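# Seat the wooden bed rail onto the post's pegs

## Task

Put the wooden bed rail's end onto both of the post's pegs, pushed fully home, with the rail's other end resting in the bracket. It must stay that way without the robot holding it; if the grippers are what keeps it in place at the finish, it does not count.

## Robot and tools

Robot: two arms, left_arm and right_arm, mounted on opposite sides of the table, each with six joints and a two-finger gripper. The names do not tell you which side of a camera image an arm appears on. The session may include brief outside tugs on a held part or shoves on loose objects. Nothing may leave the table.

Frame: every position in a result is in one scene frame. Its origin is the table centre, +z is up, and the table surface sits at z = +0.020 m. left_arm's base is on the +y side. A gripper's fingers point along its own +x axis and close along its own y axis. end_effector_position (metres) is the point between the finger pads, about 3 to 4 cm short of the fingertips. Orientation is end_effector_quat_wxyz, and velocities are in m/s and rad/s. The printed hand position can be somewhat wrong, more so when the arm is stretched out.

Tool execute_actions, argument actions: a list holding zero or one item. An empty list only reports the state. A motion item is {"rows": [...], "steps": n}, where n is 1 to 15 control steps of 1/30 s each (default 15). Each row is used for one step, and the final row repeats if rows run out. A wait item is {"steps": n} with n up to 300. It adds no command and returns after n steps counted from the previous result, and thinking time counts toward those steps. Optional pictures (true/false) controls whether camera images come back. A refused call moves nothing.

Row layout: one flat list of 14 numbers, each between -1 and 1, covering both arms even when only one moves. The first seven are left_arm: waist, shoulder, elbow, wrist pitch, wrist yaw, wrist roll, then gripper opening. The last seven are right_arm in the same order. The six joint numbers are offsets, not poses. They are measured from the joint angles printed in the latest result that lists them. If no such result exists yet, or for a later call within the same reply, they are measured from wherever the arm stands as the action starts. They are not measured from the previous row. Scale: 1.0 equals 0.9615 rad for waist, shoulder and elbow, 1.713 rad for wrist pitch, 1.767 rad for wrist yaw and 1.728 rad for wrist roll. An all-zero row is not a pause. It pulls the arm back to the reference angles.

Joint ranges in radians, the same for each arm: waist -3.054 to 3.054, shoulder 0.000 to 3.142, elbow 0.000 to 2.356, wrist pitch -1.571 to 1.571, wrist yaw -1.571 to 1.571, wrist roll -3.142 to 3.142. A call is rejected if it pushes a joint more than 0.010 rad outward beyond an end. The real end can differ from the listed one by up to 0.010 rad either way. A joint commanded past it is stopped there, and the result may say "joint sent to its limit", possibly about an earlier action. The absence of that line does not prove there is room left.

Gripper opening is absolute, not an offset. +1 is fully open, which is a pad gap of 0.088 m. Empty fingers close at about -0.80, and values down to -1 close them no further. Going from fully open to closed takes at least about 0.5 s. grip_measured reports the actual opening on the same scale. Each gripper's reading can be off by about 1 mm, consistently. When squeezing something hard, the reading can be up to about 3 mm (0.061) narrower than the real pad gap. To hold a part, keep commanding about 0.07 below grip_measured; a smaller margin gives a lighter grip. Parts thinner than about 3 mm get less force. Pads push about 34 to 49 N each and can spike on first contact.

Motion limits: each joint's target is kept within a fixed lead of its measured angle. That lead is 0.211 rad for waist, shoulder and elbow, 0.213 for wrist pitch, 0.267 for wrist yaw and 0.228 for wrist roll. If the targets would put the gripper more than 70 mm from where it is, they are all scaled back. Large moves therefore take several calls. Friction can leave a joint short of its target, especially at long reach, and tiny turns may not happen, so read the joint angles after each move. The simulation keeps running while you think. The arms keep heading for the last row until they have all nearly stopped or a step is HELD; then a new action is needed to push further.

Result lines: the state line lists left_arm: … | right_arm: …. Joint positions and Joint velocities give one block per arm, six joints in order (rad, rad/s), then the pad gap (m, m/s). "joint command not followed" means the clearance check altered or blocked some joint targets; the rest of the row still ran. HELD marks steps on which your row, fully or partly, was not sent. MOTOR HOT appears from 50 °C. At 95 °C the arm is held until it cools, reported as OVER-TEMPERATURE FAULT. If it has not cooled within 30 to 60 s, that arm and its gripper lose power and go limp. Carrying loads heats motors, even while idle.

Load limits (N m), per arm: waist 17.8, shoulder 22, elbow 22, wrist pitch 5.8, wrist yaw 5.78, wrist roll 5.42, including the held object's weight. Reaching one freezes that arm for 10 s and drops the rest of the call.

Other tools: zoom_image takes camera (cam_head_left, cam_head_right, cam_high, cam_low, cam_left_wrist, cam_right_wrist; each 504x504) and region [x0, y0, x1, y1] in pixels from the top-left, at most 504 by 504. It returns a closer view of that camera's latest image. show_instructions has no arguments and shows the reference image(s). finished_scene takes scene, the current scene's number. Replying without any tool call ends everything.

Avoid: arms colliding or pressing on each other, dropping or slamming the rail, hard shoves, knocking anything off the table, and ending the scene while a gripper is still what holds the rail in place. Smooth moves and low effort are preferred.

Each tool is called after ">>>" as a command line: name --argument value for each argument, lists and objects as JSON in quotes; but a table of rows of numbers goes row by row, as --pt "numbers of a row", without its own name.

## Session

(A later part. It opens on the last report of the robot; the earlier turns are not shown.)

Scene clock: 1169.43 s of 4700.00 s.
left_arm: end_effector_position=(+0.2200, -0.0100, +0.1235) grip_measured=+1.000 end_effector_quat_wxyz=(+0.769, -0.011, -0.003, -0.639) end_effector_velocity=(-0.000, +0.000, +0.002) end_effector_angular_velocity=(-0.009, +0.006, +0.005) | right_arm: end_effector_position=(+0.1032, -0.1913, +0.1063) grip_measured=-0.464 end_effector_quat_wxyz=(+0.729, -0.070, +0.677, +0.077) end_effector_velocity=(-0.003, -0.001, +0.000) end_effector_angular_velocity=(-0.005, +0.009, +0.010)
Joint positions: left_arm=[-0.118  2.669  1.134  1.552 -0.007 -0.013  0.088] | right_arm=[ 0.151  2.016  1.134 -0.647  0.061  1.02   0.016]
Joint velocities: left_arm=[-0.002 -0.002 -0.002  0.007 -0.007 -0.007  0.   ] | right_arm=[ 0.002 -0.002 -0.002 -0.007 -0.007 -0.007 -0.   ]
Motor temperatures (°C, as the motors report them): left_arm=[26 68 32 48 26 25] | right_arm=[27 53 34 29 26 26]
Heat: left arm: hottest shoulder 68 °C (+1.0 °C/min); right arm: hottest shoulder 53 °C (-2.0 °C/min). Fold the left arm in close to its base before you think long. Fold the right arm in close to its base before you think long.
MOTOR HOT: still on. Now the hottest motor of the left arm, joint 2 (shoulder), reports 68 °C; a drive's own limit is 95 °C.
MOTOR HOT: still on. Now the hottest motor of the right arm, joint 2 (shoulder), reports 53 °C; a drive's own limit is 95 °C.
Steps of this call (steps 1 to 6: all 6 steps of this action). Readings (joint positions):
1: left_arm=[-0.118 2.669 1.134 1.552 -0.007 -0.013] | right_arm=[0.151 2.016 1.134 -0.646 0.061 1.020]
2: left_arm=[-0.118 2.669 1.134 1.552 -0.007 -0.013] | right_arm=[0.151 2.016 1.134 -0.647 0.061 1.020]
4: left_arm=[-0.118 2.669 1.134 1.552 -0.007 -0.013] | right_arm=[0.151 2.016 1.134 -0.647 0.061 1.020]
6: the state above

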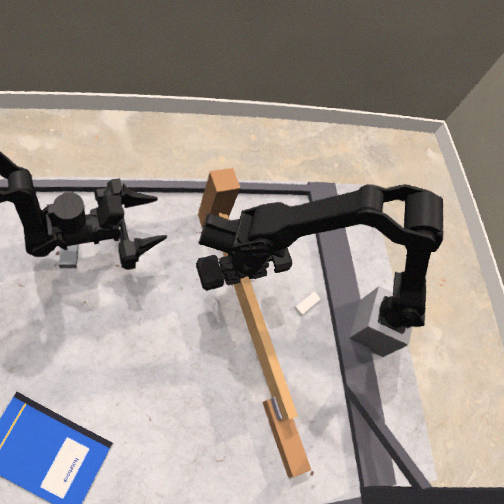

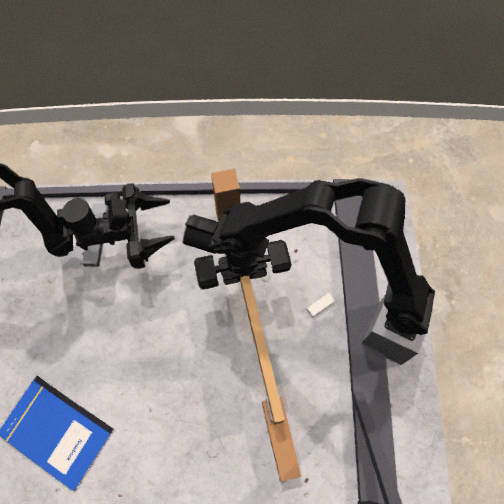

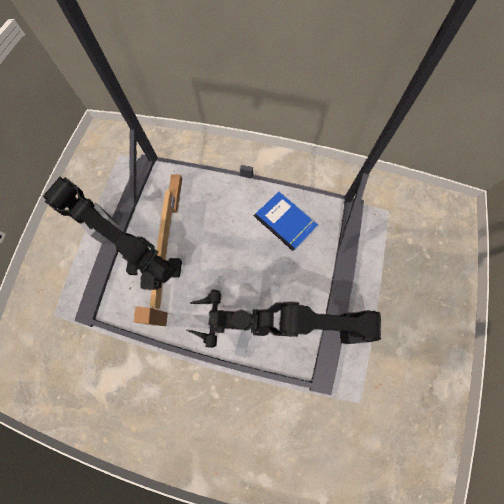

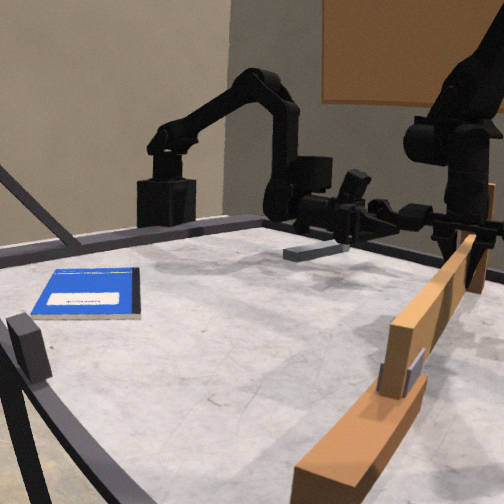

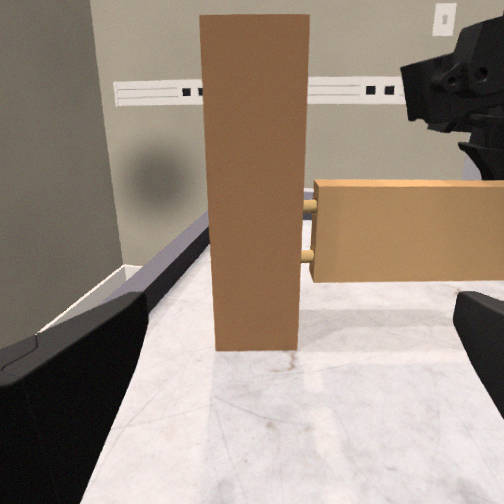

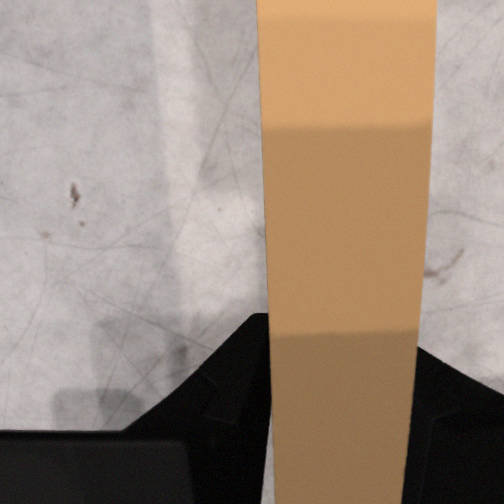

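>>> execute_actions --actions '[{"rows":[[0,0,0,0,0,0,1,0.002,0.010,0,0,0,0,-0.8]],"steps":10}]' --pictures false

>>> execute_actions --actions '[{"rows":[[0,0,0,0,0,0,1,-0.02,0,0,-0.001,0.01,-0.002,-0.8],[0,0,0,0,0,0,1,-0.02,0,0,-0.002,0.01,-0.002,-0.8],[0,0,0,0,0,0,1,-0.02,0,0,-0.003,0.01,-0.002,-0.8],[0,0,0,0,0,0,1,-0.02,0,0,-0.004,0.01,-0.002,-0.8],[0,0,0,0,0,0,1,-0.02,0,0,-0.005,0.01,-0.002,-0.8],[0,0,0,0,0,0,1,-0.02,0,0,-0.006,0.01,-0.002,-0.8],[0,0,0,0,0,0,1,-0.02,0,0,-0.007,0.01,-0.002,-0.8],[0,0,0,0,0,0,1,-0.02,0,0,-0.008,0.01,-0.002,-0.8],[0,0,0,0,0,0,1,-0.02,0,0,-0.009,0.01,-0.002,-0.8],[0,0,0,0,0,0,1,-0.02,0,0,-0.010,0.01,-0.002,-0.8],[0,0,0,0,0,0,1,-0.02,0,0,-0.011,0.01,-0.002,-0.8],[0,0,0,0,0,0,1,-0.02,0,0,-0.012,0.01,-0.002,-0.8]],"steps":15}]' --pictures false

>>> execute_actions --actions '[{"rows":[[0,0,0,0,0,0,1,-0.02,0,0,0.001,0.01,-0.002,-0.8],[0,0,0,0,0,0,1,-0.02,0,0,0.002,0.01,-0.002,-0.8],[0,0,0,0,0,0,1,-0.02,0,0,0.003,0.01,-0.002,-0.8],[0,0,0,0,0,0,1,-0.02,0,0,0.004,0.01,-0.002,-0.8],[0,0,0,0,0,0,1,-0.02,0,0,0.005,0.01,-0.002,-0.8],[0,0,0,0,0,0,1,-0.02,0,0,0.006,0.01,-0.002,-0.8],[0,0,0,0,0,0,1,-0.02,0,0,0.007,0.01,-0.002,-0.8],[0,0,0,0,0,0,1,-0.02,0,0,0.008,0.01,-0.002,-0.8],[0,0,0,0,0,0,1,-0.02,0,0,0.009,0.01,-0.002,-0.8],[0,0,0,0,0,0,1,-0.02,0,0,0.010,0.01,-0.002,-0.8]],"steps":12}]' --pictures false

>>> execute_actions --actions '[{"rows":[[0,0,0,0,0,0,1,0.002,0,0,0,0,0,-0.8]],"steps":6}]'

>>> zoom_image --camera "cam_left_wrist" --region '[250,170,390,310]'

Scene clock: 1180.67 s of 4700.00 s.
left_arm: end_effector_position=(+0.2200, -0.0100, +0.1235) grip_measured=+1.000 end_effector_quat_wxyz=(+0.769, -0.011, -0.003, -0.639) end_effector_velocity=(+0.002, +0.000, +0.002) end_effector_angular_velocity=(+0.001, +0.008, +0.010) | right_arm: end_effector_position=(+0.1031, -0.1916, +0.1060) grip_measured=-0.464 end_effector_quat_wxyz=(+0.728, -0.070, +0.677, +0.077) end_effector_velocity=(+0.001, -0.003, +0.000) end_effector_angular_velocity=(-0.010, -0.005, +0.005)
Joint positions: left_arm=[-0.118  2.669  1.134  1.552 -0.007 -0.013  0.088] | right_arm=[ 0.151  2.017  1.134 -0.648  0.061  1.02   0.016]
Joint velocities: left_arm=[ 0.002 -0.007 -0.002 -0.007 -0.007 -0.007  0.   ] | right_arm=[-0.002 -0.002 -0.002 -0.007  0.007 -0.007 -0.   ]
Motor temperatures (°C, as the motors report them): left_arm=[26 68 32 48 26 25] | right_arm=[27 52 34 29 26 26]
Heat: left arm: hottest shoulder 68 °C (+1.0 °C/min); right arm: hottest shoulder 52 °C (-3.0 °C/min). Fold the left arm in close to its base before you think long. Fold the right arm in close to its base before you think long.
MOTOR HOT: still on. Now the hottest motor of the left arm, joint 2 (shoulder), reports 68 °C; a drive's own limit is 95 °C.
MOTOR HOT: still on. Now the hottest motor of the right arm, joint 2 (shoulder), reports 52 °C; a drive's own limit is 95 °C.
Steps of this call (steps 1 to 15: the robot went on to your last target; steps 16 to 90: nothing new was sent; then 7.90 s passed at rest; steps 91 to 100: all 10 steps of this action). Readings (joint positions):
91: left_arm=[-0.118 2.669 1.134 1.552 -0.007 -0.013] | right_arm=[0.151 2.016 1.134 -0.648 0.061 1.020]
92: left_arm=[-0.118 2.669 1.134 1.552 -0.007 -0.013] | right_arm=[0.151 2.017 1.134 -0.648 0.061 1.020]
94: left_arm=[-0.118 2.669 1.134 1.552 -0.007 -0.013] | right_arm=[0.151 2.017 1.134 -0.648 0.061 1.020]
98: left_arm=[-0.118 2.669 1.134 1.552 -0.007 -0.013] | right_arm=[0.151 2.017 1.134 -0.648 0.061 1.020]
100: the state above

Scene clock: 1181.17 s of 4700.00 s.
left_arm: end_effector_position=(+0.2200, -0.0100, +0.1235) grip_measured=+1.000 end_effector_quat_wxyz=(+0.769, -0.011, -0.003, -0.639) end_effector_velocity=(+0.002, +0.001, -0.004) end_effector_angular_velocity=(+0.020, +0.011, +0.019) | right_arm: end_effector_position=(+0.1032, -0.1926, +0.1059) grip_measured=-0.464 end_effector_quat_wxyz=(+0.728, -0.071, +0.678, +0.075) end_effector_velocity=(-0.003, -0.002, -0.002) end_effector_angular_velocity=(-0.004, +0.025, -0.009)
Joint positions: left_arm=[-0.118  2.669  1.134  1.552 -0.007 -0.013  0.088] | right_arm=[ 0.15   2.017  1.134 -0.652  0.06   1.02   0.016]
Joint velocities: left_arm=[-0.002 -0.002 -0.002 -0.022 -0.022 -0.007  0.   ] | right_arm=[-0.002  0.002 -0.002 -0.007 -0.022  0.007 -0.   ]
Motor temperatures (°C, as the motors report them): left_arm=[26 68 32 48 26 25] | right_arm=[27 52 34 29 26 26]
Heat: left arm: hottest shoulder 68 °C (+1.0 °C/min); right arm: hottest shoulder 52 °C (-3.0 °C/min). Fold the left arm in close to its base before you think long. Fold the right arm in close to its base before you think long.
MOTOR HOT: still on. Now the hottest motor of the left arm, joint 2 (shoulder), reports 68 °C; a drive's own limit is 95 °C.
MOTOR HOT: still on. Now the hottest motor of the right arm, joint 2 (shoulder), reports 52 °C; a drive's own limit is 95 °C.
Steps of this call (steps 1 to 15: all 15 steps of this action). Readings (joint positions):
1: left_arm=[-0.118 2.669 1.134 1.552 -0.007 -0.013] | right_arm=[0.151 2.017 1.134 -0.648 0.061 1.020]
2: left_arm=[-0.118 2.669 1.134 1.552 -0.007 -0.013] | right_arm=[0.151 2.017 1.134 -0.648 0.060 1.020]
4: left_arm=[-0.118 2.669 1.134 1.552 -0.007 -0.013] | right_arm=[0.151 2.017 1.134 -0.648 0.060 1.020]
8: left_arm=[-0.118 2.669 1.134 1.552 -0.007 -0.013] | right_arm=[0.150 2.017 1.134 -0.651 0.060 1.020]
15: the state above

Scene clock: 1181.57 s of 4700.00 s.
left_arm: end_effector_position=(+0.2200, -0.0100, +0.1235) grip_measured=+1.000 end_effector_quat_wxyz=(+0.769, -0.011, -0.003, -0.639) end_effector_velocity=(-0.000, -0.001, -0.003) end_effector_angular_velocity=(+0.013, +0.025, +0.004) | right_arm: end_effector_position=(+0.1035, -0.1918, +0.1060) grip_measured=-0.464 end_effector_quat_wxyz=(+0.728, -0.070, +0.678, +0.076) end_effector_velocity=(-0.001, -0.002, +0.000) end_effector_angular_velocity=(-0.006, +0.009, +0.020)
Joint positions: left_arm=[-0.118  2.669  1.134  1.552 -0.007 -0.013  0.088] | right_arm=[ 0.15   2.017  1.134 -0.648  0.06   1.02   0.016]
Joint velocities: left_arm=[-0.002 -0.002  0.002 -0.022 -0.007 -0.022  0.   ] | right_arm=[-0.002 -0.002 -0.002 -0.007 -0.007 -0.022 -0.   ]
Motor temperatures (°C, as the motors report them): left_arm=[26 68 32 48 26 25] | right_arm=[27 52 34 29 26 26]
Heat: left arm: hottest shoulder 68 °C (+1.0 °C/min); right arm: hottest shoulder 52 °C (-3.0 °C/min). Fold the left arm in close to its base before you think long. Fold the right arm in close to its base before you think long.
MOTOR HOT: still on. Now the hottest motor of the left arm, joint 2 (shoulder), reports 68 °C; a drive's own limit is 95 °C.
MOTOR HOT: still on. Now the hottest motor of the right arm, joint 2 (shoulder), reports 52 °C; a drive's own limit is 95 °C.
Steps of this call (steps 1 to 12: all 12 steps of this action). Readings (joint positions):
1: left_arm=[-0.118 2.669 1.134 1.552 -0.007 -0.013] | right_arm=[0.150 2.017 1.134 -0.652 0.060 1.020]
2: left_arm=[-0.118 2.669 1.134 1.552 -0.007 -0.013] | right_arm=[0.150 2.017 1.134 -0.651 0.060 1.020]
4: left_arm=[-0.118 2.669 1.134 1.552 -0.007 -0.013] | right_arm=[0.150 2.017 1.134 -0.651 0.060 1.020]
8: left_arm=[-0.118 2.669 1.134 1.552 -0.007 -0.013] | right_arm=[0.150 2.017 1.134 -0.649 0.060 1.020]
12: the state above

Scene clock: 1181.77 s of 4700.00 s.
left_arm: end_effector_position=(+0.2200, -0.0100, +0.1235) grip_measured=+1.000 end_effector_quat_wxyz=(+0.769, -0.011, -0.003, -0.639) end_effector_velocity=(+0.002, +0.002, -0.008) end_effector_angular_velocity=(+0.030, +0.013, +0.010) | right_arm: end_effector_position=(+0.1032, -0.1917, +0.1060) grip_measured=-0.464 end_effector_quat_wxyz=(+0.728, -0.070, +0.678, +0.076) end_effector_velocity=(+0.003, -0.002, +0.001) end_effector_angular_velocity=(-0.005, -0.006, -0.000)
Joint positions: left_arm=[-0.118  2.669  1.134  1.552 -0.007 -0.013  0.088] | right_arm=[ 0.151  2.017  1.134 -0.648  0.06   1.02   0.016]
Joint velocities: left_arm=[ 0.002  0.002 -0.007 -0.022 -0.007 -0.007  0.   ] | right_arm=[-0.007 -0.002  0.002 -0.007  0.007 -0.007 -0.   ]
Motor temperatures (°C, as the motors report them): left_arm=[26 68 32 48 26 25] | right_arm=[27 52 34 29 26 26]
Heat: left arm: hottest shoulder 68 °C (+1.0 °C/min); right arm: hottest shoulder 52 °C (-3.0 °C/min). Fold the left arm in close to its base before you think long. Fold the right arm in close to its base before you think long.
MOTOR HOT: still on. Now the hottest motor of the left arm, joint 2 (shoulder), reports 68 °C; a drive's own limit is 95 °C.
MOTOR HOT: still on. Now the hottest motor of the right arm, joint 2 (shoulder), reports 52 °C; a drive's own limit is 95 °C.
Steps of this call (steps 1 to 6: all 6 steps of this action). Readings (joint positions):
1: left_arm=[-0.118 2.669 1.134 1.552 -0.007 -0.013] | right_arm=[0.151 2.017 1.134 -0.648 0.060 1.020]
2: left_arm=[-0.118 2.669 1.134 1.552 -0.007 -0.013] | right_arm=[0.151 2.017 1.134 -0.648 0.060 1.020]
4: left_arm=[-0.118 2.669 1.134 1.552 -0.007 -0.013] | right_arm=[0.151 2.017 1.134 -0.648 0.060 1.020]
6: the state above

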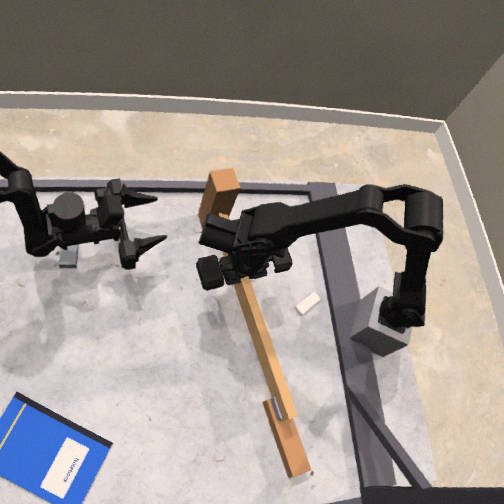

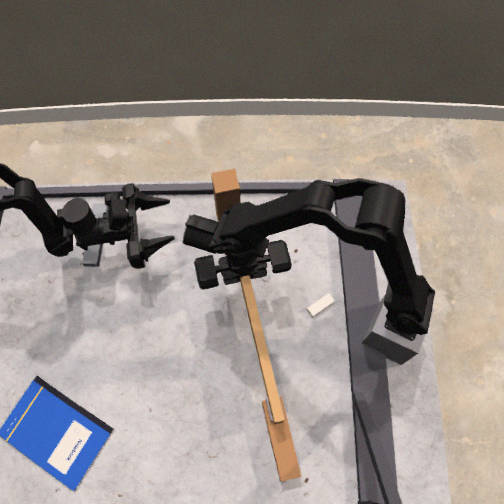

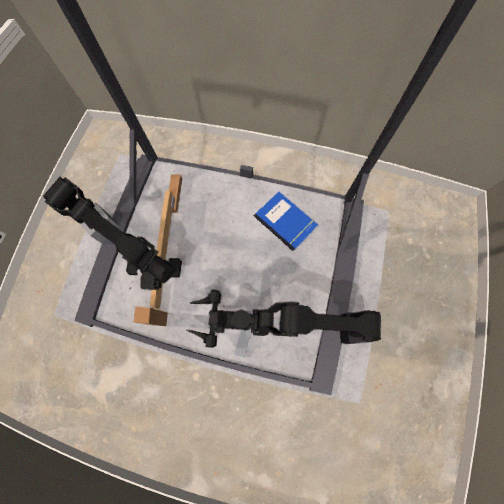

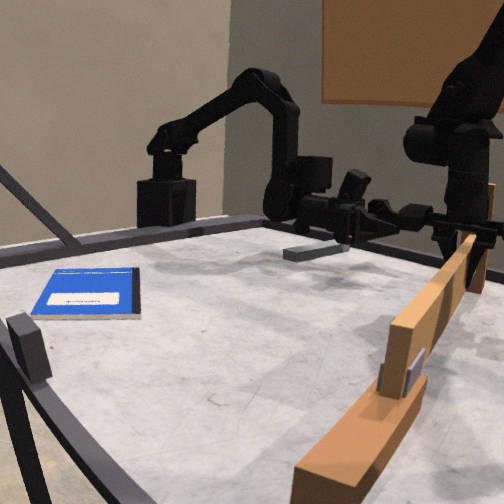

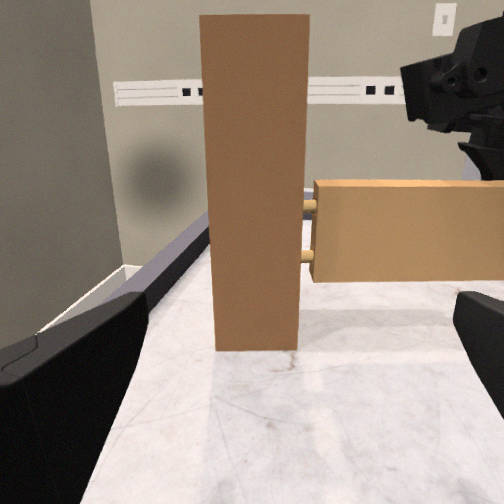

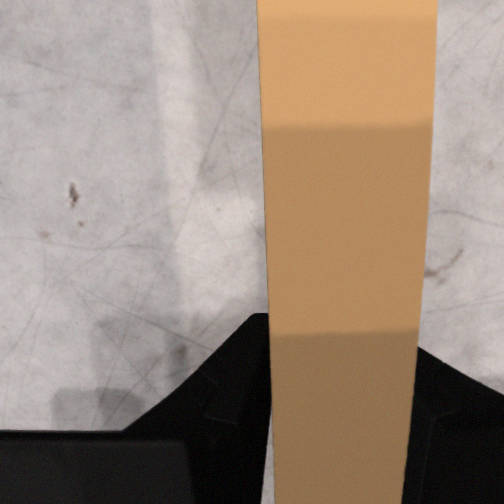

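Region (250, 170, 390, 310) of cam_left_wrist's 504x504 image, scaled by 3.600, with more detail than that image has.

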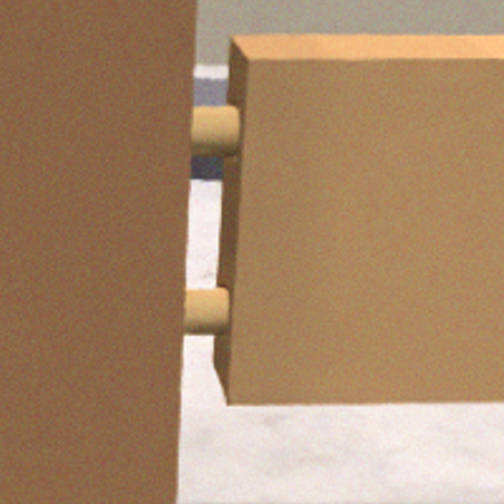

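~58.5. Repeat lowering twice with sweeps.

>>> execute_actions --actions '[{"rows":[[0,0,0,0,0,0,1,0.002,0.010,0,0,0,0,-0.8]],"steps":10}]' --pictures false

>>> execute_actions --actions '[{"rows":[[0,0,0,0,0,0,1,-0.02,0,0,-0.001,0.01,-0.002,-0.8],[0,0,0,0,0,0,1,-0.02,0,0,-0.002,0.01,-0.002,-0.8],[0,0,0,0,0,0,1,-0.02,0,0,-0.003,0.01,-0.002,-0.8],[0,0,0,0,0,0,1,-0.02,0,0,-0.004,0.01,-0.002,-0.8],[0,0,0,0,0,0,1,-0.02,0,0,-0.005,0.01,-0.002,-0.8],[0,0,0,0,0,0,1,-0.02,0,0,-0.006,0.01,-0.002,-0.8],[0,0,0,0,0,0,1,-0.02,0,0,-0.007,0.01,-0.002,-0.8],[0,0,0,0,0,0,1,-0.02,0,0,-0.008,0.01,-0.002,-0.8],[0,0,0,0,0,0,1,-0.02,0,0,-0.009,0.01,-0.002,-0.8],[0,0,0,0,0,0,1,-0.02,0,0,-0.010,0.01,-0.002,-0.8],[0,0,0,0,0,0,1,-0.02,0,0,-0.011,0.01,-0.002,-0.8],[0,0,0,0,0,0,1,-0.02,0,0,-0.012,0.01,-0.002,-0.8]],"steps":15}]' --pictures false

>>> execute_actions --actions '[{"rows":[[0,0,0,0,0,0,1,-0.02,0,0,0.001,0.01,-0.002,-0.8],[0,0,0,0,0,0,1,-0.02,0,0,0.002,0.01,-0.002,-0.8],[0,0,0,0,0,0,1,-0.02,0,0,0.003,0.01,-0.002,-0.8],[0,0,0,0,0,0,1,-0.02,0,0,0.004,0.01,-0.002,-0.8],[0,0,0,0,0,0,1,-0.02,0,0,0.005,0.01,-0.002,-0.8],[0,0,0,0,0,0,1,-0.02,0,0,0.006,0.01,-0.002,-0.8],[0,0,0,0,0,0,1,-0.02,0,0,0.007,0.01,-0.002,-0.8],[0,0,0,0,0,0,1,-0.02,0,0,0.008,0.01,-0.002,-0.8],[0,0,0,0,0,0,1,-0.02,0,0,0.009,0.01,-0.002,-0.8],[0,0,0,0,0,0,1,-0.02,0,0,0.010,0.01,-0.002,-0.8],[0,0,0,0,0,0,1,-0.02,0,0,0.011,0.01,-0.002,-0.8]],"steps":13}]' --pictures false

>>> execute_actions --actions '[{"rows":[[0,0,0,0,0,0,1,0.002,0.010,0,0,0,0,-0.8]],"steps":10}]' --pictures false

>>> execute_actions --actions '[{"rows":[[0,0,0,0,0,0,1,-0.02,0,0,-0.001,0.01,-0.002,-0.8],[0,0,0,0,0,0,1,-0.02,0,0,-0.002,0.01,-0.002,-0.8],[0,0,0,0,0,0,1,-0.02,0,0,-0.003,0.01,-0.002,-0.8],[0,0,0,0,0,0,1,-0.02,0,0,-0.004,0.01,-0.002,-0.8],[0,0,0,0,0,0,1,-0.02,0,0,-0.005,0.01,-0.002,-0.8],[0,0,0,0,0,0,1,-0.02,0,0,-0.006,0.01,-0.002,-0.8],[0,0,0,0,0,0,1,-0.02,0,0,-0.007,0.01,-0.002,-0.8],[0,0,0,0,0,0,1,-0.02,0,0,-0.008,0.01,-0.002,-0.8],[0,0,0,0,0,0,1,-0.02,0,0,-0.009,0.01,-0.002,-0.8],[0,0,0,0,0,0,1,-0.02,0,0,-0.010,0.01,-0.002,-0.8],[0,0,0,0,0,0,1,-0.02,0,0,-0.011,0.01,-0.002,-0.8],[0,0,0,0,0,0,1,-0.02,0,0,-0.012,0.01,-0.002,-0.8]],"steps":15}]' --pictures false

>>> execute_actions --actions '[{"rows":[[0,0,0,0,0,0,1,-0.02,0,0,0.001,0.01,-0.002,-0.8],[0,0,0,0,0,0,1,-0.02,0,0,0.002,0.01,-0.002,-0.8],[0,0,0,0,0,0,1,-0.02,0,0,0.003,0.01,-0.002,-0.8],[0,0,0,0,0,0,1,-0.02,0,0,0.004,0.01,-0.002,-0.8],[0,0,0,0,0,0,1,-0.02,0,0,0.005,0.01,-0.002,-0.8],[0,0,0,0,0,0,1,-0.02,0,0,0.006,0.01,-0.002,-0.8],[0,0,0,0,0,0,1,-0.02,0,0,0.007,0.01,-0.002,-0.8],[0,0,0,0,0,0,1,-0.02,0,0,0.008,0.01,-0.002,-0.8],[0,0,0,0,0,0,1,-0.02,0,0,0.009,0.01,-0.002,-0.8],[0,0,0,0,0,0,1,-0.02,0,0,0.010,0.01,-0.002,-0.8],[0,0,0,0,0,0,1,-0.02,0,0,0.011,0.01,-0.002,-0.8]],"steps":13}]' --pictures false

>>> execute_actions --actions '[{"rows":[[0,0,0,0,0,0,1,0.002,0,0,0,0,0,-0.8]],"steps":6}]'

>>> zoom_image --camera "cam_left_wrist" --region '[250,170,390,310]'

Scene clock: 1200.27 s of 4700.00 s.
left_arm: end_effector_position=(+0.2200, -0.0100, +0.1235) grip_measured=+1.000 end_effector_quat_wxyz=(+0.769, -0.011, -0.003, -0.639) end_effector_velocity=(+0.002, +0.002, -0.006) end_effector_angular_velocity=(+0.025, +0.012, +0.010) | right_arm: end_effector_position=(+0.1031, -0.1918, +0.1058) grip_measured=-0.464 end_effector_quat_wxyz=(+0.728, -0.070, +0.678, +0.076) end_effector_velocity=(+0.001, -0.003, +0.000) end_effector_angular_velocity=(-0.005, +0.009, +0.000)
Joint positions: left_arm=[-0.118  2.669  1.134  1.552 -0.007 -0.013  0.088] | right_arm=[ 0.151  2.017  1.134 -0.649  0.06   1.02   0.016]
Joint velocities: left_arm=[ 0.002 -0.002 -0.007 -0.022 -0.007 -0.007  0.   ] | right_arm=[-0.007 -0.002 -0.002 -0.007 -0.007 -0.007 -0.   ]
Motor temperatures (°C, as the motors report them): left_arm=[26 68 32 48 26 25] | right_arm=[27 52 34 29 26 26]
Heat: left arm: hottest shoulder 68 °C (+1.0 °C/min); right arm: hottest shoulder 52 °C (-1.0 °C/min). Fold the left arm in close to its base before you think long. Fold the right arm in close to its base before you think long.
MOTOR HOT: still on. Now the hottest motor of the left arm, joint 2 (shoulder), reports 68 °C; a drive's own limit is 95 °C.
MOTOR HOT: still on. Now the hottest motor of the right arm, joint 2 (shoulder), reports 52 °C; a drive's own limit is 95 °C.
Steps of this call (steps 1 to 15: the robot went on to your last target; steps 16 to 90: nothing new was sent; then 15.17 s passed at rest; steps 91 to 100: all 10 steps of this action). Readings (joint positions):
91: left_arm=[-0.118 2.669 1.134 1.552 -0.007 -0.013] | right_arm=[0.151 2.017 1.134 -0.649 0.060 1.020]
92: left_arm=[-0.118 2.669 1.134 1.552 -0.007 -0.013] | right_arm=[0.151 2.017 1.134 -0.649 0.060 1.020]
94: left_arm=[-0.118 2.669 1.134 1.552 -0.007 -0.013] | right_arm=[0.151 2.017 1.134 -0.649 0.060 1.020]
98: left_arm=[-0.118 2.669 1.134 1.552 -0.007 -0.013] | right_arm=[0.151 2.017 1.134 -0.649 0.060 1.020]
100: the state above

Scene clock: 1200.77 s of 4700.00 s.
left_arm: end_effector_position=(+0.2200, -0.0100, +0.1235) grip_measured=+1.000 end_effector_quat_wxyz=(+0.769, -0.011, -0.003, -0.639) end_effector_velocity=(-0.000, +0.001, -0.002) end_effector_angular_velocity=(+0.013, -0.005, +0.005) | right_arm: end_effector_position=(+0.1031, -0.1926, +0.1058) grip_measured=-0.464 end_effector_quat_wxyz=(+0.727, -0.071, +0.678, +0.075) end_effector_velocity=(-0.000, -0.006, -0.001) end_effector_angular_velocity=(-0.028, +0.002, +0.005)
Joint positions: left_arm=[-0.118  2.669  1.134  1.552 -0.007 -0.013  0.088] | right_arm=[ 0.15   2.017  1.134 -0.652  0.06   1.02   0.016]
Joint velocities: left_arm=[-0.002 -0.002 -0.007 -0.007 -0.007  0.007  0.   ] | right_arm=[-0.002  0.002 -0.002 -0.022  0.007 -0.007 -0.   ]
Motor temperatures (°C, as the motors report them): left_arm=[26 68 32 48 26 25] | right_arm=[27 52 34 29 26 26]
Heat: left arm: hottest shoulder 68 °C (+1.0 °C/min); right arm: hottest shoulder 52 °C (-1.0 °C/min). Fold the left arm in close to its base before you think long. Fold the right arm in close to its base before you think long.
MOTOR HOT: still on. Now the hottest motor of the left arm, joint 2 (shoulder), reports 68 °C; a drive's own limit is 95 °C.
MOTOR HOT: still on. Now the hottest motor of the right arm, joint 2 (shoulder), reports 52 °C; a drive's own limit is 95 °C.
Steps of this call (steps 1 to 15: all 15 steps of this action). Readings (joint positions):
1: left_arm=[-0.118 2.669 1.134 1.552 -0.007 -0.013] | right_arm=[0.150 2.017 1.134 -0.649 0.060 1.020]
2: left_arm=[-0.118 2.669 1.134 1.552 -0.007 -0.013] | right_arm=[0.150 2.017 1.134 -0.649 0.060 1.020]
4: left_arm=[-0.118 2.669 1.134 1.552 -0.007 -0.013] | right_arm=[0.150 2.017 1.134 -0.649 0.060 1.020]
8: left_arm=[-0.118 2.669 1.134 1.552 -0.007 -0.013] | right_arm=[0.150 2.017 1.134 -0.651 0.060 1.020]
15: the state above

Scene clock: 1201.20 s of 4700.00 s.
left_arm: end_effector_position=(+0.2200, -0.0100, +0.1235) grip_measured=+1.000 end_effector_quat_wxyz=(+0.769, -0.011, -0.003, -0.639) end_effector_velocity=(-0.000, +0.000, +0.002) end_effector_angular_velocity=(-0.006, -0.008, +0.005) | right_arm: end_effector_position=(+0.1034, -0.1918, +0.1058) grip_measured=-0.464 end_effector_quat_wxyz=(+0.728, -0.070, +0.678, +0.076) end_effector_velocity=(-0.001, -0.003, -0.001) end_effector_angular_velocity=(-0.014, -0.003, +0.009)
Joint positions: left_arm=[-0.118  2.669  1.134  1.552 -0.007 -0.013  0.088] | right_arm=[ 0.15   2.017  1.134 -0.648  0.06   1.02   0.016]
Joint velocities: left_arm=[-0.002 -0.002 -0.002  0.007 -0.007  0.007  0.   ] | right_arm=[ 0.002  0.002 -0.002 -0.007  0.007 -0.007 -0.   ]
Motor temperatures (°C, as the motors report them): left_arm=[26 68 32 48 26 25] | right_arm=[27 52 34 29 26 26]
Heat: left arm: hottest shoulder 68 °C (+1.0 °C/min); right arm: hottest shoulder 52 °C (-1.0 °C/min). Fold the left arm in close to its base before you think long. Fold the right arm in close to its base before you think long.
MOTOR HOT: still on. Now the hottest motor of the left arm, joint 2 (shoulder), reports 68 °C; a drive's own limit is 95 °C.
MOTOR HOT: still on. Now the hottest motor of the right arm, joint 2 (shoulder), reports 52 °C; a drive's own limit is 95 °C.
Steps of this call (steps 1 to 13: all 13 steps of this action). Readings (joint positions):
1: left_arm=[-0.118 2.669 1.134 1.552 -0.007 -0.013] | right_arm=[0.150 2.017 1.134 -0.652 0.060 1.020]
2: left_arm=[-0.118 2.669 1.134 1.552 -0.007 -0.013] | right_arm=[0.150 2.017 1.134 -0.651 0.060 1.020]
4: left_arm=[-0.118 2.669 1.134 1.552 -0.007 -0.013] | right_arm=[0.150 2.017 1.134 -0.650 0.060 1.020]
8: left_arm=[-0.118 2.669 1.134 1.552 -0.007 -0.013] | right_arm=[0.150 2.017 1.134 -0.649 0.060 1.020]
13: the state above

Scene clock: 1201.53 s of 4700.00 s.
left_arm: end_effector_position=(+0.2200, -0.0100, +0.1235) grip_measured=+1.000 end_effector_quat_wxyz=(+0.769, -0.011, -0.003, -0.639) end_effector_velocity=(-0.000, -0.001, +0.000) end_effector_angular_velocity=(+0.001, +0.008, +0.005) | right_arm: end_effector_position=(+0.1031, -0.1918, +0.1057) grip_measured=-0.464 end_effector_quat_wxyz=(+0.728, -0.070, +0.678, +0.076) end_effector_velocity=(-0.001, -0.002, +0.000) end_effector_angular_velocity=(-0.005, +0.009, +0.005)
Joint positions: left_arm=[-0.118  2.669  1.134  1.552 -0.007 -0.013  0.088] | right_arm=[ 0.151  2.018  1.134 -0.648  0.06   1.02   0.016]
Joint velocities: left_arm=[-0.002 -0.002  0.002 -0.007 -0.007 -0.007  0.   ] | right_arm=[-0.002 -0.002 -0.002 -0.007 -0.007 -0.007 -0.   ]
Motor temperatures (°C, as the motors report them): left_arm=[26 68 32 48 26 25] | right_arm=[27 52 34 29 26 26]
Heat: left arm: hottest shoulder 68 °C (+1.0 °C/min); right arm: hottest shoulder 52 °C (-1.0 °C/min). Fold the left arm in close to its base before you think long. Fold the right arm in close to its base before you think long.
MOTOR HOT: still on. Now the hottest motor of the left arm, joint 2 (shoulder), reports 68 °C; a drive's own limit is 95 °C.
MOTOR HOT: still on. Now the hottest motor of the right arm, joint 2 (shoulder), reports 52 °C; a drive's own limit is 95 °C.
Steps of this call (steps 1 to 10: all 10 steps of this action). Readings (joint positions):
1: left_arm=[-0.118 2.669 1.134 1.552 -0.007 -0.013] | right_arm=[0.150 2.017 1.134 -0.648 0.060 1.020]
2: left_arm=[-0.118 2.669 1.134 1.552 -0.007 -0.013] | right_arm=[0.151 2.017 1.134 -0.648 0.060 1.020]
4: left_arm=[-0.118 2.669 1.134 1.552 -0.007 -0.013] | right_arm=[0.151 2.018 1.134 -0.648 0.060 1.020]
8: left_arm=[-0.118 2.669 1.134 1.552 -0.007 -0.013] | right_arm=[0.151 2.018 1.134 -0.648 0.060 1.020]
10: the state above

Scene clock: 1202.03 s of 4700.00 s.
left_arm: end_effector_position=(+0.2200, -0.0100, +0.1235) grip_measured=+1.000 end_effector_quat_wxyz=(+0.769, -0.011, -0.003, -0.639) end_effector_velocity=(+0.002, +0.002, -0.008) end_effector_angular_velocity=(+0.030, +0.013, +0.010) | right_arm: end_effector_position=(+0.1032, -0.1926, +0.1057) grip_measured=-0.464 end_effector_quat_wxyz=(+0.727, -0.071, +0.679, +0.075) end_effector_velocity=(-0.004, +0.000, -0.001) end_effector_angular_velocity=(-0.000, +0.023, +0.011)
Joint positions: left_arm=[-0.118  2.669  1.134  1.552 -0.007 -0.013  0.088] | right_arm=[ 0.149  2.018  1.134 -0.651  0.06   1.02   0.016]
Joint velocities: left_arm=[ 0.002  0.002 -0.007 -0.022 -0.007 -0.007  0.   ] | right_arm=[ 0.002  0.002  0.002 -0.007 -0.022 -0.007 -0.   ]
Motor temperatures (°C, as the motors report them): left_arm=[26 68 32 48 26 25] | right_arm=[27 52 34 29 26 26]
Heat: left arm: hottest shoulder 68 °C (+1.0 °C/min); right arm: hottest shoulder 52 °C (-1.0 °C/min). Fold the left arm in close to its base before you think long. Fold the right arm in close to its base before you think long.
MOTOR HOT: still on. Now the hottest motor of the left arm, joint 2 (shoulder), reports 68 °C; a drive's own limit is 95 °C.
MOTOR HOT: still on. Now the hottest motor of the right arm, joint 2 (shoulder), reports 52 °C; a drive's own limit is 95 °C.
Steps of this call (steps 1 to 15: all 15 steps of this action). Readings (joint positions):
1: left_arm=[-0.118 2.669 1.134 1.552 -0.007 -0.013] | right_arm=[0.150 2.018 1.134 -0.648 0.060 1.020]
2: left_arm=[-0.118 2.669 1.134 1.552 -0.007 -0.013] | right_arm=[0.150 2.018 1.134 -0.648 0.060 1.020]
4: left_arm=[-0.118 2.669 1.134 1.552 -0.007 -0.013] | right_arm=[0.150 2.018 1.134 -0.649 0.060 1.020]
8: left_arm=[-0.118 2.669 1.134 1.552 -0.007 -0.013] | right_arm=[0.149 2.018 1.134 -0.650 0.060 1.020]
15: the state above

Scene clock: 1202.47 s of 4700.00 s.
left_arm: end_effector_position=(+0.2200, -0.0100, +0.1235) grip_measured=+1.000 end_effector_quat_wxyz=(+0.769, -0.011, -0.003, -0.639) end_effector_velocity=(+0.002, +0.001, +0.002) end_effector_angular_velocity=(-0.011, +0.021, +0.019) | right_arm: end_effector_position=(+0.1035, -0.1918, +0.1057) grip_measured=-0.464 end_effector_quat_wxyz=(+0.728, -0.069, +0.678, +0.076) end_effector_velocity=(-0.002, +0.002, +0.000) end_effector_angular_velocity=(+0.015, +0.018, -0.009)
Joint positions: left_arm=[-0.118  2.669  1.134  1.552 -0.007 -0.013  0.088] | right_arm=[ 0.149  2.018  1.134 -0.648  0.06   1.02   0.016]
Joint velocities: left_arm=[-0.002 -0.002 -0.002  0.007 -0.022 -0.022  0.   ] | right_arm=[-0.002 -0.002 -0.002  0.007 -0.022  0.007 -0.   ]
Motor temperatures (°C, as the motors report them): left_arm=[26 68 32 48 26 25] | right_arm=[27 52 34 29 26 26]
Heat: left arm: hottest shoulder 68 °C (+1.0 °C/min); right arm: hottest shoulder 52 °C (-1.0 °C/min). Fold the left arm in close to its base before you think long. Fold the right arm in close to its base before you think long.
MOTOR HOT: still on. Now the hottest motor of the left arm, joint 2 (shoulder), reports 68 °C; a drive's own limit is 95 °C.
MOTOR HOT: still on. Now the hottest motor of the right arm, joint 2 (shoulder), reports 52 °C; a drive's own limit is 95 °C.
Steps of this call (steps 1 to 13: all 13 steps of this action). Readings (joint positions):
1: left_arm=[-0.118 2.669 1.134 1.552 -0.007 -0.013] | right_arm=[0.149 2.018 1.134 -0.651 0.060 1.020]
2: left_arm=[-0.118 2.669 1.134 1.552 -0.007 -0.013] | right_arm=[0.149 2.018 1.134 -0.651 0.060 1.020]
4: left_arm=[-0.118 2.669 1.134 1.552 -0.007 -0.013] | right_arm=[0.149 2.018 1.134 -0.650 0.060 1.020]
8: left_arm=[-0.118 2.669 1.134 1.552 -0.007 -0.013] | right_arm=[0.149 2.018 1.134 -0.649 0.060 1.020]
13: the state above

Scene clock: 1202.67 s of 4700.00 s.
left_arm: end_effector_position=(+0.2200, -0.0100, +0.1235) grip_measured=+1.000 end_effector_quat_wxyz=(+0.769, -0.011, -0.003, -0.639) end_effector_velocity=(-0.002, -0.000, -0.004) end_effector_angular_velocity=(+0.020, +0.011, -0.010) | right_arm: end_effector_position=(+0.1033, -0.1917, +0.1057) grip_measured=-0.464 end_effector_quat_wxyz=(+0.728, -0.070, +0.678, +0.076) end_effector_velocity=(-0.004, -0.004, +0.000) end_effector_angular_velocity=(-0.018, +0.014, -0.005)
Joint positions: left_arm=[-0.118  2.669  1.134  1.552 -0.007 -0.013  0.088] | right_arm=[ 0.15   2.018  1.134 -0.648  0.06   1.02   0.016]
Joint velocities: left_arm=[-0.002 -0.002 -0.002 -0.022  0.007 -0.007  0.   ] | right_arm=[ 0.002 -0.002 -0.002 -0.022 -0.007  0.007 -0.   ]
Motor temperatures (°C, as the motors report them): left_arm=[26 68 32 48 26 25] | right_arm=[27 52 34 29 26 26]
Heat: left arm: hottest shoulder 68 °C (+1.0 °C/min); right arm: hottest shoulder 52 °C (-1.0 °C/min). Fold the left arm in close to its base before you think long. Fold the right arm in close to its base before you think long.
MOTOR HOT: still on. Now the hottest motor of the left arm, joint 2 (shoulder), reports 68 °C; a drive's own limit is 95 °C.
MOTOR HOT: still on. Now the hottest motor of the right arm, joint 2 (shoulder), reports 52 °C; a drive's own limit is 95 °C.
Steps of this call (steps 1 to 6: all 6 steps of this action). Readings (joint positions):
1: left_arm=[-0.118 2.669 1.134 1.552 -0.007 -0.013] | right_arm=[0.150 2.018 1.134 -0.648 0.060 1.020]
2: left_arm=[-0.118 2.669 1.134 1.552 -0.007 -0.013] | right_arm=[0.150 2.018 1.134 -0.648 0.060 1.020]
4: left_arm=[-0.118 2.669 1.134 1.552 -0.007 -0.013] | right_arm=[0.150 2.018 1.134 -0.648 0.060 1.020]
6: the state above

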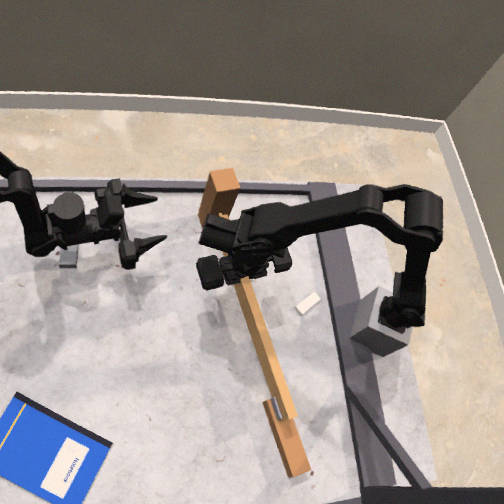

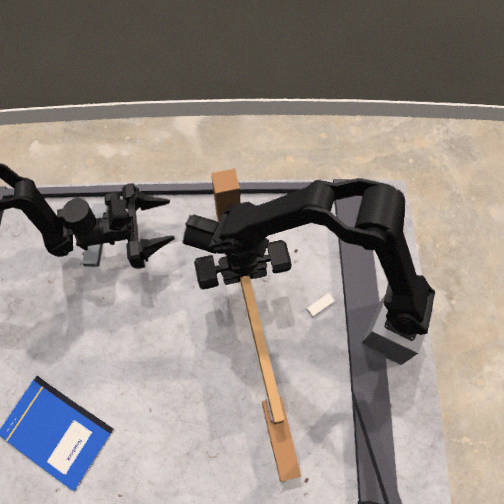

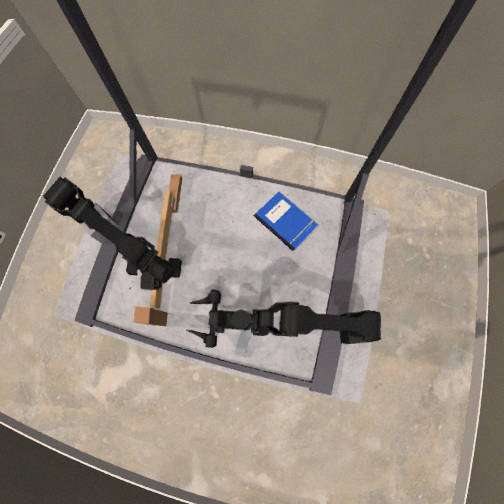

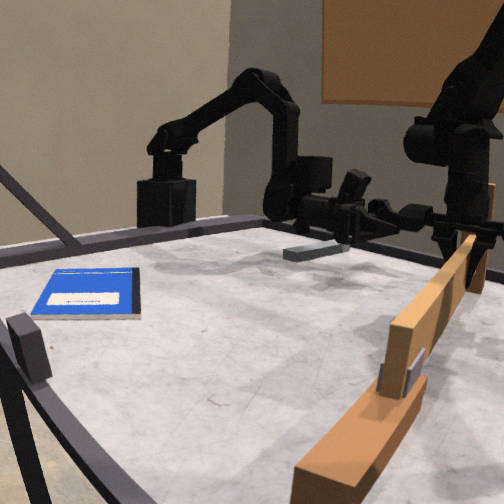

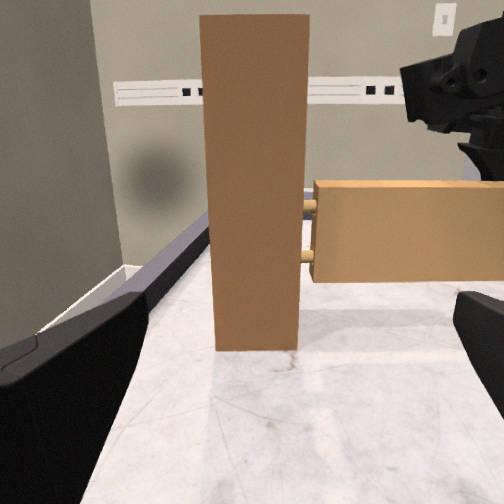

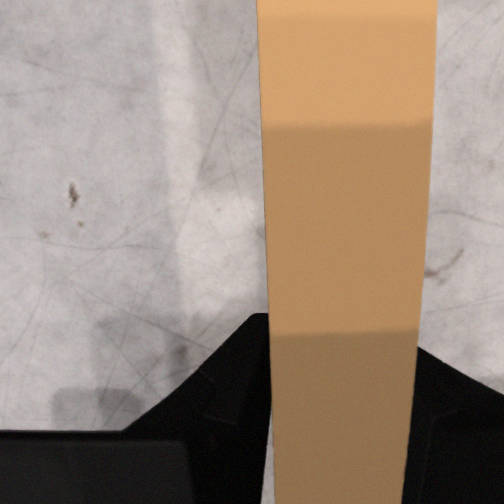

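Region (250, 170, 390, 310) of cam_left_wrist's 504x504 image, scaled by 3.600, with more detail than that image has.

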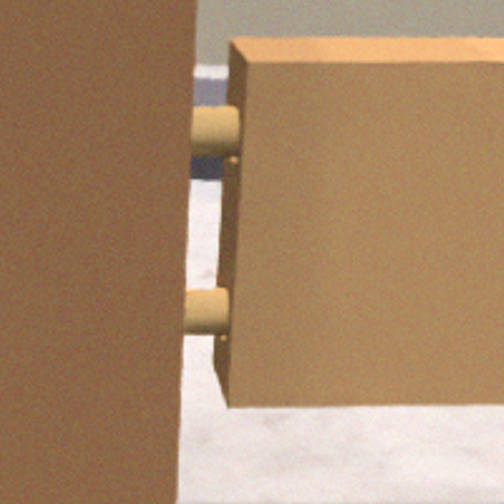

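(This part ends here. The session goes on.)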